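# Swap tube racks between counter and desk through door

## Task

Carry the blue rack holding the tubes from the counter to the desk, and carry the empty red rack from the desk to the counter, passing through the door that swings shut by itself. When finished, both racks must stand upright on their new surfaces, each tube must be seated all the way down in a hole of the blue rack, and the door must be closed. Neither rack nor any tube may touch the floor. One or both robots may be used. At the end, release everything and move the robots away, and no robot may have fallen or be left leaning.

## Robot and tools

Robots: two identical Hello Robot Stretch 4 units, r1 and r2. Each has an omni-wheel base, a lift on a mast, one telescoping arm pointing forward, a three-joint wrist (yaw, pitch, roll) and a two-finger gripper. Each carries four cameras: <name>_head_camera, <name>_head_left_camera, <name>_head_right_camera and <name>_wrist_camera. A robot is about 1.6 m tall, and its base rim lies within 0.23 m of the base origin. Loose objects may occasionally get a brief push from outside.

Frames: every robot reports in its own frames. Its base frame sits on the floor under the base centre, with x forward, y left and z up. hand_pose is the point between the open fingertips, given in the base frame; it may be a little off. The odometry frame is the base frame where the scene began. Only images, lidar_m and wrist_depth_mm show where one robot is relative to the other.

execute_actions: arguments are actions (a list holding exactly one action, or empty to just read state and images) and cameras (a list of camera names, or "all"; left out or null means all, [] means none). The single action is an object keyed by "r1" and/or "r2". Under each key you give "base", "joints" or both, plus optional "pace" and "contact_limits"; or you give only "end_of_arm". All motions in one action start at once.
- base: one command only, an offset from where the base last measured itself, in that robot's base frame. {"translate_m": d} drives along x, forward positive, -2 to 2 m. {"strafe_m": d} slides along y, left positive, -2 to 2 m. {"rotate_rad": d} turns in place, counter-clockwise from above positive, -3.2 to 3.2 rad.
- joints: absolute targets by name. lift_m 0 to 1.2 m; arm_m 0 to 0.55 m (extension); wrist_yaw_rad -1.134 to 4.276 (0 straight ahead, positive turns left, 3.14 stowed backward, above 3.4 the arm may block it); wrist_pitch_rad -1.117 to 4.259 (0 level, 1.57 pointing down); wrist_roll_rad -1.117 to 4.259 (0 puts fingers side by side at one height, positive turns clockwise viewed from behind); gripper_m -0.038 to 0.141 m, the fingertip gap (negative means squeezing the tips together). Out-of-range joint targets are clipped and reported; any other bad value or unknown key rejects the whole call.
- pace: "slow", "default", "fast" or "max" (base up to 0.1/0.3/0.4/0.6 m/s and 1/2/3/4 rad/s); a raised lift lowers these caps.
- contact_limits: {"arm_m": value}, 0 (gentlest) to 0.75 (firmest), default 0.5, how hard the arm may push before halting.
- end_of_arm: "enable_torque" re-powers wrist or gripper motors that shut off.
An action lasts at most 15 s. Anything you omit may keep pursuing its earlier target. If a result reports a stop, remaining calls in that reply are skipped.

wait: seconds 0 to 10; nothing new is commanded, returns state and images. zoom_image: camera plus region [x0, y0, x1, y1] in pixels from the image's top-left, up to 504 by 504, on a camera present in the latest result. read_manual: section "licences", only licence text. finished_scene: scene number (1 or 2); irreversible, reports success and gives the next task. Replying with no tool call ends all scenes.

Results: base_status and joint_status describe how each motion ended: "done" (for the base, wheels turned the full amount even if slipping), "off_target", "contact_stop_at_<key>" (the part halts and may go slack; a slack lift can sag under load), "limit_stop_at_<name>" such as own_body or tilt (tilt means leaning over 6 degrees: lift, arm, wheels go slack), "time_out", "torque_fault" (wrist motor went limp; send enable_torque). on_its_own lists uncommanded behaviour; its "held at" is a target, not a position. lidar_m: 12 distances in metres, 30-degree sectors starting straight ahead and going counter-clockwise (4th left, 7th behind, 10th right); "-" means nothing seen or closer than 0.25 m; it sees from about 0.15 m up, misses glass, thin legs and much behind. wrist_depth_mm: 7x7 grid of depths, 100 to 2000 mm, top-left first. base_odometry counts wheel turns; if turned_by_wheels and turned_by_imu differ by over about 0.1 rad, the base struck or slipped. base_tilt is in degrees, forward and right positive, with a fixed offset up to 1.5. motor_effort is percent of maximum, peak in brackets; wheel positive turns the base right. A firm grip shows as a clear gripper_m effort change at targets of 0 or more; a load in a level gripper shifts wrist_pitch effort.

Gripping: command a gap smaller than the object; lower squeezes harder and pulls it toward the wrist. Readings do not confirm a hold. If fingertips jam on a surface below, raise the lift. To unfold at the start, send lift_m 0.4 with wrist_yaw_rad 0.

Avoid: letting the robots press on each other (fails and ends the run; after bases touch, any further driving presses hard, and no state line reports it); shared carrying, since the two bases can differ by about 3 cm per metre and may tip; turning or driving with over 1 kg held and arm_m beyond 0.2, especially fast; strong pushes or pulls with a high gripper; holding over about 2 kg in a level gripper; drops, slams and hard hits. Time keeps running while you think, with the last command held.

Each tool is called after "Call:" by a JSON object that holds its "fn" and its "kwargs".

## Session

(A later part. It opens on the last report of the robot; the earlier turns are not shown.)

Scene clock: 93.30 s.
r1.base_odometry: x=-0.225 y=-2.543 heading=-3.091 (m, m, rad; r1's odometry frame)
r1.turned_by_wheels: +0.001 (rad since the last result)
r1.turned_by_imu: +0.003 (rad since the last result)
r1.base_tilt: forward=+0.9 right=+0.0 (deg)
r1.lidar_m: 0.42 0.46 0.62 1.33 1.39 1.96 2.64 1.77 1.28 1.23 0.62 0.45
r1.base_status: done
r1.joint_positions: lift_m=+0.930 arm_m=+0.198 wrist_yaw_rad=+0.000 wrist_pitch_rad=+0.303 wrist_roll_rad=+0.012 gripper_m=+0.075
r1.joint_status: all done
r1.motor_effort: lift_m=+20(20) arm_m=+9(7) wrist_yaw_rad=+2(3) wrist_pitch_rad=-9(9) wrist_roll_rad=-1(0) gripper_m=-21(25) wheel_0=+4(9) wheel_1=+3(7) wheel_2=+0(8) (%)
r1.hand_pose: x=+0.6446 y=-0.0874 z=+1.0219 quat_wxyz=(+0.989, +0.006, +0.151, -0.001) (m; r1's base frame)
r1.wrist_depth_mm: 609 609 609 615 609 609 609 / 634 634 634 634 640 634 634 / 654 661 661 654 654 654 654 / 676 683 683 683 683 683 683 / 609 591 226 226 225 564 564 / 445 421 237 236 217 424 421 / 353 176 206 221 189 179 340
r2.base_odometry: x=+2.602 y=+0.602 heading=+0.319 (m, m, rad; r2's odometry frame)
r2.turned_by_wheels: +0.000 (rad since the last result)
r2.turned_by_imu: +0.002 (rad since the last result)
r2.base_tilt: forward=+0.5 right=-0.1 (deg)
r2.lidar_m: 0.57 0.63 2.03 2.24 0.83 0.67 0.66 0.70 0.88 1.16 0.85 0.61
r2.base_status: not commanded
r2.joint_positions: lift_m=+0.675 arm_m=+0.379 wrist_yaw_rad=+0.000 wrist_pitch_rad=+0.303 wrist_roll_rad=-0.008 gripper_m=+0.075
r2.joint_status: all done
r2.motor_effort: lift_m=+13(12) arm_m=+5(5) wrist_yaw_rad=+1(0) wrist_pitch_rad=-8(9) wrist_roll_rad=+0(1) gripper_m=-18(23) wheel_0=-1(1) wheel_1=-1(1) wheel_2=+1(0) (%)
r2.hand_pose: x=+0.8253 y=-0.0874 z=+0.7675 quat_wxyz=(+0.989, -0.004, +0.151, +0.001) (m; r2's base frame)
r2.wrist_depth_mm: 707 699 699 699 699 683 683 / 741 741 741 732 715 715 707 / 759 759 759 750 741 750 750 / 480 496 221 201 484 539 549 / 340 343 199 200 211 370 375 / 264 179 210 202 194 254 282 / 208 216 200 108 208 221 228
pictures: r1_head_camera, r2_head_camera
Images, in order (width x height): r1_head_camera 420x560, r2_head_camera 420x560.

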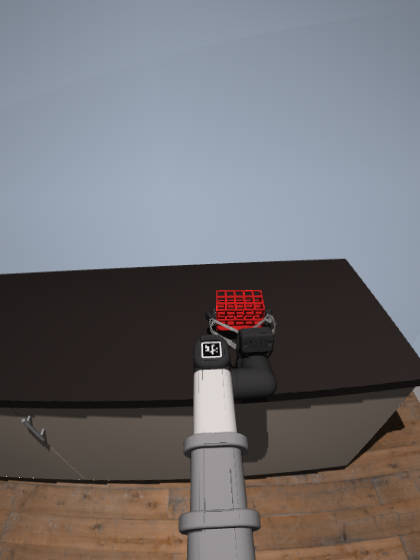

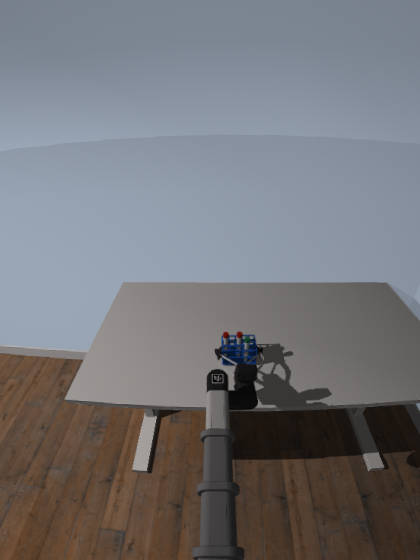

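Call:
{"fn": "execute_actions", "kwargs": {"actions": [{"r1":{"joints":{"lift_m":0.860},"pace":"slow"},"r2":{"joints":{"lift_m":0.670},"pace":"slow"}}], "cameras": []}}

Call:
{"fn": "execute_actions", "kwargs": {"actions": [{"r1":{"joints":{"gripper_m":0.14}},"r2":{"joints":{"gripper_m":0.14}}}], "cameras": []}}

Call:
{"fn": "execute_actions", "kwargs": {"actions": [{"r1":{"base":{"translate_m":-0.2},"joints":{"arm_m":0.0}},"r2":{"joints":{"arm_m":0.0}}}], "cameras": ["r1_head_camera","r1_head_right_camera","r2_wrist_camera","r2_head_right_camera"]}}

Scene clock: 95.17 s.
r1.base_odometry: x=-0.225 y=-2.543 heading=-3.091 (m, m, rad; r1's odometry frame)
r1.turned_by_wheels: +0.000 (rad since the last result)
r1.turned_by_imu: +0.001 (rad since the last result)
r1.base_tilt: forward=+0.8 right=+0.1 (deg)
r1.lidar_m: 0.44 0.45 0.65 1.33 1.39 1.97 2.65 1.77 1.28 1.23 0.63 0.47
r1.base_status: not commanded
r1.joint_positions: lift_m=+0.860 arm_m=+0.198 wrist_yaw_rad=+0.000 wrist_pitch_rad=+0.303 wrist_roll_rad=+0.012 gripper_m=+0.075
r1.joint_status: all done
r1.motor_effort: lift_m=+15(16) arm_m=+9(9) wrist_yaw_rad=+2(2) wrist_pitch_rad=-9(8) wrist_roll_rad=-1(1) gripper_m=-24(22) wheel_0=+3(4) wheel_1=+3(3) wheel_2=-1(0) (%)
r1.hand_pose: x=+0.6446 y=-0.0874 z=+0.9523 quat_wxyz=(+0.989, +0.006, +0.151, -0.001) (m; r1's base frame)
r1.wrist_depth_mm: 609 609 615 609 615 615 615 / 634 634 634 634 634 634 634 / 654 654 654 661 661 661 654 / 668 676 668 621 615 603 591 / 424 415 225 226 226 397 394 / 312 293 236 236 218 297 296 / 247 176 206 221 189 179 236
r2.base_odometry: x=+2.602 y=+0.602 heading=+0.319 (m, m, rad; r2's odometry frame)
r2.turned_by_wheels: +0.000 (rad since the last result)
r2.turned_by_imu: +0.001 (rad since the last result)
r2.base_tilt: forward=+0.5 right=+0.0 (deg)
r2.lidar_m: 0.58 0.64 2.00 2.21 0.81 0.70 0.66 0.67 0.91 1.16 0.83 0.62
r2.base_status: not commanded
r2.joint_positions: lift_m=+0.670 arm_m=+0.379 wrist_yaw_rad=+0.000 wrist_pitch_rad=+0.303 wrist_roll_rad=-0.008 gripper_m=+0.075
r2.joint_status: all done
r2.motor_effort: lift_m=+13(15) arm_m=+5(5) wrist_yaw_rad=+1(0) wrist_pitch_rad=-8(8) wrist_roll_rad=+0(2) gripper_m=-21(19) wheel_0=-1(1) wheel_1=+0(1) wheel_2=+1(1) (%)
r2.hand_pose: x=+0.8253 y=-0.0874 z=+0.7625 quat_wxyz=(+0.989, -0.004, +0.151, +0.001) (m; r2's base frame)
r2.wrist_depth_mm: 707 707 707 691 683 691 683 / 750 732 732 732 723 723 715 / 768 759 750 750 759 759 741 / 469 480 221 200 473 530 539 / 332 334 199 198 212 357 364 / 255 179 210 202 195 246 272 / 202 210 196 108 205 213 220
pictures: none
No camera images: the call's "cameras" was empty. Leave "cameras" out to get every camera's image.

Scene clock: 96.83 s.
r1.base_odometry: x=-0.225 y=-2.543 heading=-3.091 (m, m, rad; r1's odometry frame)
r1.turned_by_wheels: +0.000 (rad since the last result)
r1.turned_by_imu: +0.001 (rad since the last result)
r1.base_tilt: forward=+0.9 right=+0.0 (deg)
r1.lidar_m: 0.44 0.45 0.63 1.31 1.38 1.96 2.64 1.76 1.29 1.25 0.63 0.47
r1.base_status: not commanded
r1.joint_positions: lift_m=+0.860 arm_m=+0.198 wrist_yaw_rad=+0.000 wrist_pitch_rad=+0.303 wrist_roll_rad=+0.012 gripper_m=+0.140
r1.joint_status: all done
r1.motor_effort: lift_m=+15(15) arm_m=+9(9) wrist_yaw_rad=+2(2) wrist_pitch_rad=-7(7) wrist_roll_rad=+1(1) gripper_m=+1(23) wheel_0=+3(3) wheel_1=+3(3) wheel_2=+0(0) (%)
r1.hand_pose: x=+0.6447 y=-0.0874 z=+0.9524 quat_wxyz=(+0.989, +0.006, +0.151, -0.001) (m; r1's base frame)
r1.wrist_depth_mm: 609 615 609 609 615 615 615 / 627 634 634 634 634 634 640 / 661 654 654 661 654 661 661 / 676 668 668 676 615 603 591 / 424 418 254 235 251 399 397 / 314 281 229 254 219 270 296 / 248 198 213 160 226 229 238
r2.base_odometry: x=+2.602 y=+0.602 heading=+0.319 (m, m, rad; r2's odometry frame)
r2.turned_by_wheels: +0.000 (rad since the last result)
r2.turned_by_imu: +0.001 (rad since the last result)
r2.base_tilt: forward=+0.4 right=+0.0 (deg)
r2.lidar_m: 0.59 0.62 2.02 2.22 0.85 0.71 0.67 0.70 0.90 1.14 0.84 0.61
r2.base_status: not commanded
r2.joint_positions: lift_m=+0.670 arm_m=+0.379 wrist_yaw_rad=+0.000 wrist_pitch_rad=+0.302 wrist_roll_rad=-0.008 gripper_m=+0.140
r2.joint_status: all done
r2.motor_effort: lift_m=+14(13) arm_m=+5(5) wrist_yaw_rad=+1(1) wrist_pitch_rad=-6(8) wrist_roll_rad=-1(1) gripper_m=+1(23) wheel_0=-1(1) wheel_1=-1(1) wheel_2=+1(1) (%)
r2.hand_pose: x=+0.8254 y=-0.0874 z=+0.7627 quat_wxyz=(+0.989, -0.004, +0.151, +0.001) (m; r2's base frame)
r2.wrist_depth_mm: 707 707 699 691 691 683 683 / 750 741 741 732 723 715 715 / 768 759 759 750 750 750 741 / 473 480 413 218 512 530 544 / 332 340 220 211 222 359 366 / 256 236 217 203 213 259 276 / 209 207 211 108 218 219 221
pictures: none
No camera images: the call's "cameras" was empty. Leave "cameras" out to get every camera's image.

Scene clock: 99.07 s.
r1.base_odometry: x=-0.026 y=-2.533 heading=-3.092 (m, m, rad; r1's odometry frame)
r1.turned_by_wheels: +0.000 (rad since the last result)
r1.turned_by_imu: +0.000 (rad since the last result)
r1.base_tilt: forward=+0.8 right=+0.1 (deg)
r1.lidar_m: 0.60 0.65 0.91 1.32 1.40 1.96 2.43 1.76 1.28 1.24 1.29 0.64
r1.base_status: done
r1.joint_positions: lift_m=+0.860 arm_m=+0.002 wrist_yaw_rad=+0.000 wrist_pitch_rad=+0.302 wrist_roll_rad=+0.012 gripper_m=+0.140
r1.joint_status: all done
r1.motor_effort: lift_m=+15(15) arm_m=-9(12) wrist_yaw_rad=+3(2) wrist_pitch_rad=-6(8) wrist_roll_rad=-1(0) gripper_m=+0(1) wheel_0=-4(9) wheel_1=-3(8) wheel_2=+1(14) (%)
r1.hand_pose: x=+0.4479 y=-0.0875 z=+0.9525 quat_wxyz=(+0.989, +0.006, +0.151, -0.001) (m; r1's base frame)
r1.wrist_depth_mm: 976 976 976 976 991 976 976 / 1008 1025 1025 1008 1008 1025 1008 / 1042 1042 1060 1042 1042 1042 1060 / 676 654 640 615 621 615 603 / 430 433 439 439 439 442 445 / 466 459 473 477 473 473 484 / 484 198 492 160 500 500 504
r2.base_odometry: x=+2.602 y=+0.602 heading=+0.319 (m, m, rad; r2's odometry frame)
r2.turned_by_wheels: +0.000 (rad since the last result)
r2.turned_by_imu: +0.001 (rad since the last result)
r2.base_tilt: forward=+0.5 right=+0.0 (deg)
r2.lidar_m: 0.59 0.63 2.03 2.21 0.86 0.68 0.67 0.70 0.90 1.16 0.82 0.61
r2.base_status: not commanded
r2.joint_positions: lift_m=+0.670 arm_m=+0.001 wrist_yaw_rad=+0.000 wrist_pitch_rad=+0.302 wrist_roll_rad=-0.008 gripper_m=+0.140
r2.joint_status: all done
r2.motor_effort: lift_m=+13(13) arm_m=-5(8) wrist_yaw_rad=+1(0) wrist_pitch_rad=-6(6) wrist_roll_rad=+0(0) gripper_m=+0(1) wheel_0=-1(1) wheel_1=-1(0) wheel_2=+1(0) (%)
r2.hand_pose: x=+0.4472 y=-0.0874 z=+0.7627 quat_wxyz=(+0.989, -0.004, +0.151, +0.001) (m; r2's base frame)
r2.wrist_depth_mm: 1060 1060 1060 1025 1042 1025 1025 / 1118 1098 1098 1078 1060 1042 1060 / 831 842 891 591 960 1025 1060 / 477 484 496 512 521 539 549 / 798 392 397 404 392 389 399 / 1308 809 1281 1308 1281 1255 1308 / 1138 1078 1205 108 1182 1160 1160
pictures: r1_head_camera, r1_head_right_camera, r2_head_right_camera, r2_wrist_camera
Images, in order (width x height): r1_head_camera 420x560, r1_head_right_camera 420x672, r2_head_right_camera 420x672, r2_wrist_camera 616x392.

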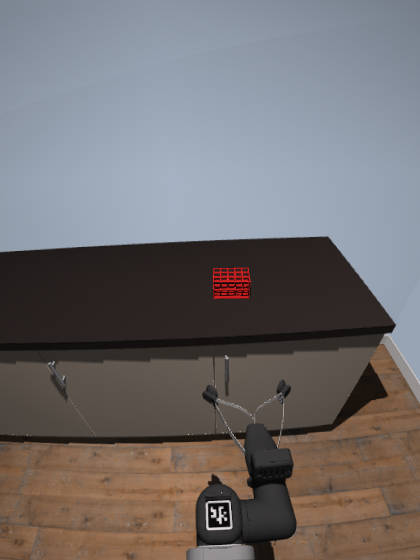

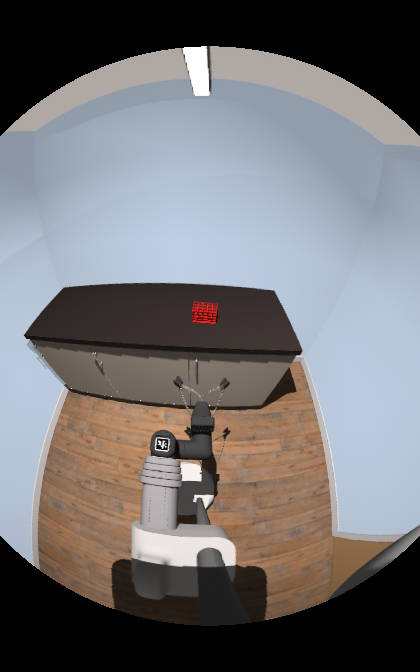

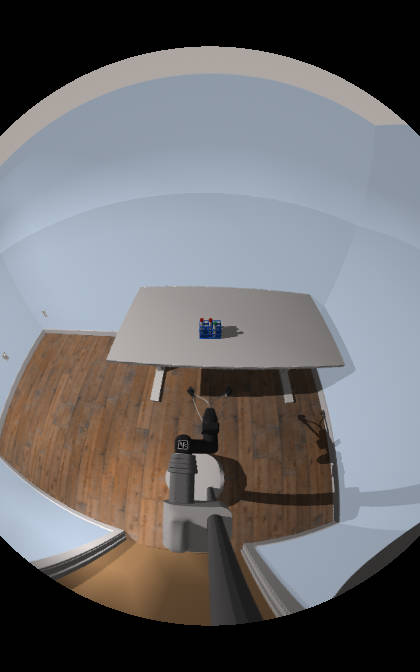

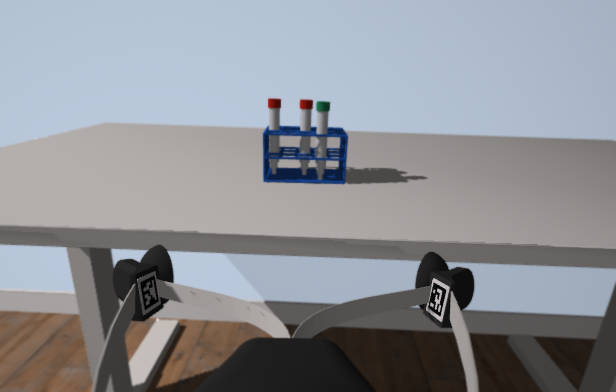

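Call:
{"fn": "finished_scene", "kwargs": {"scene": 2}}

The scene is finished: the task was done.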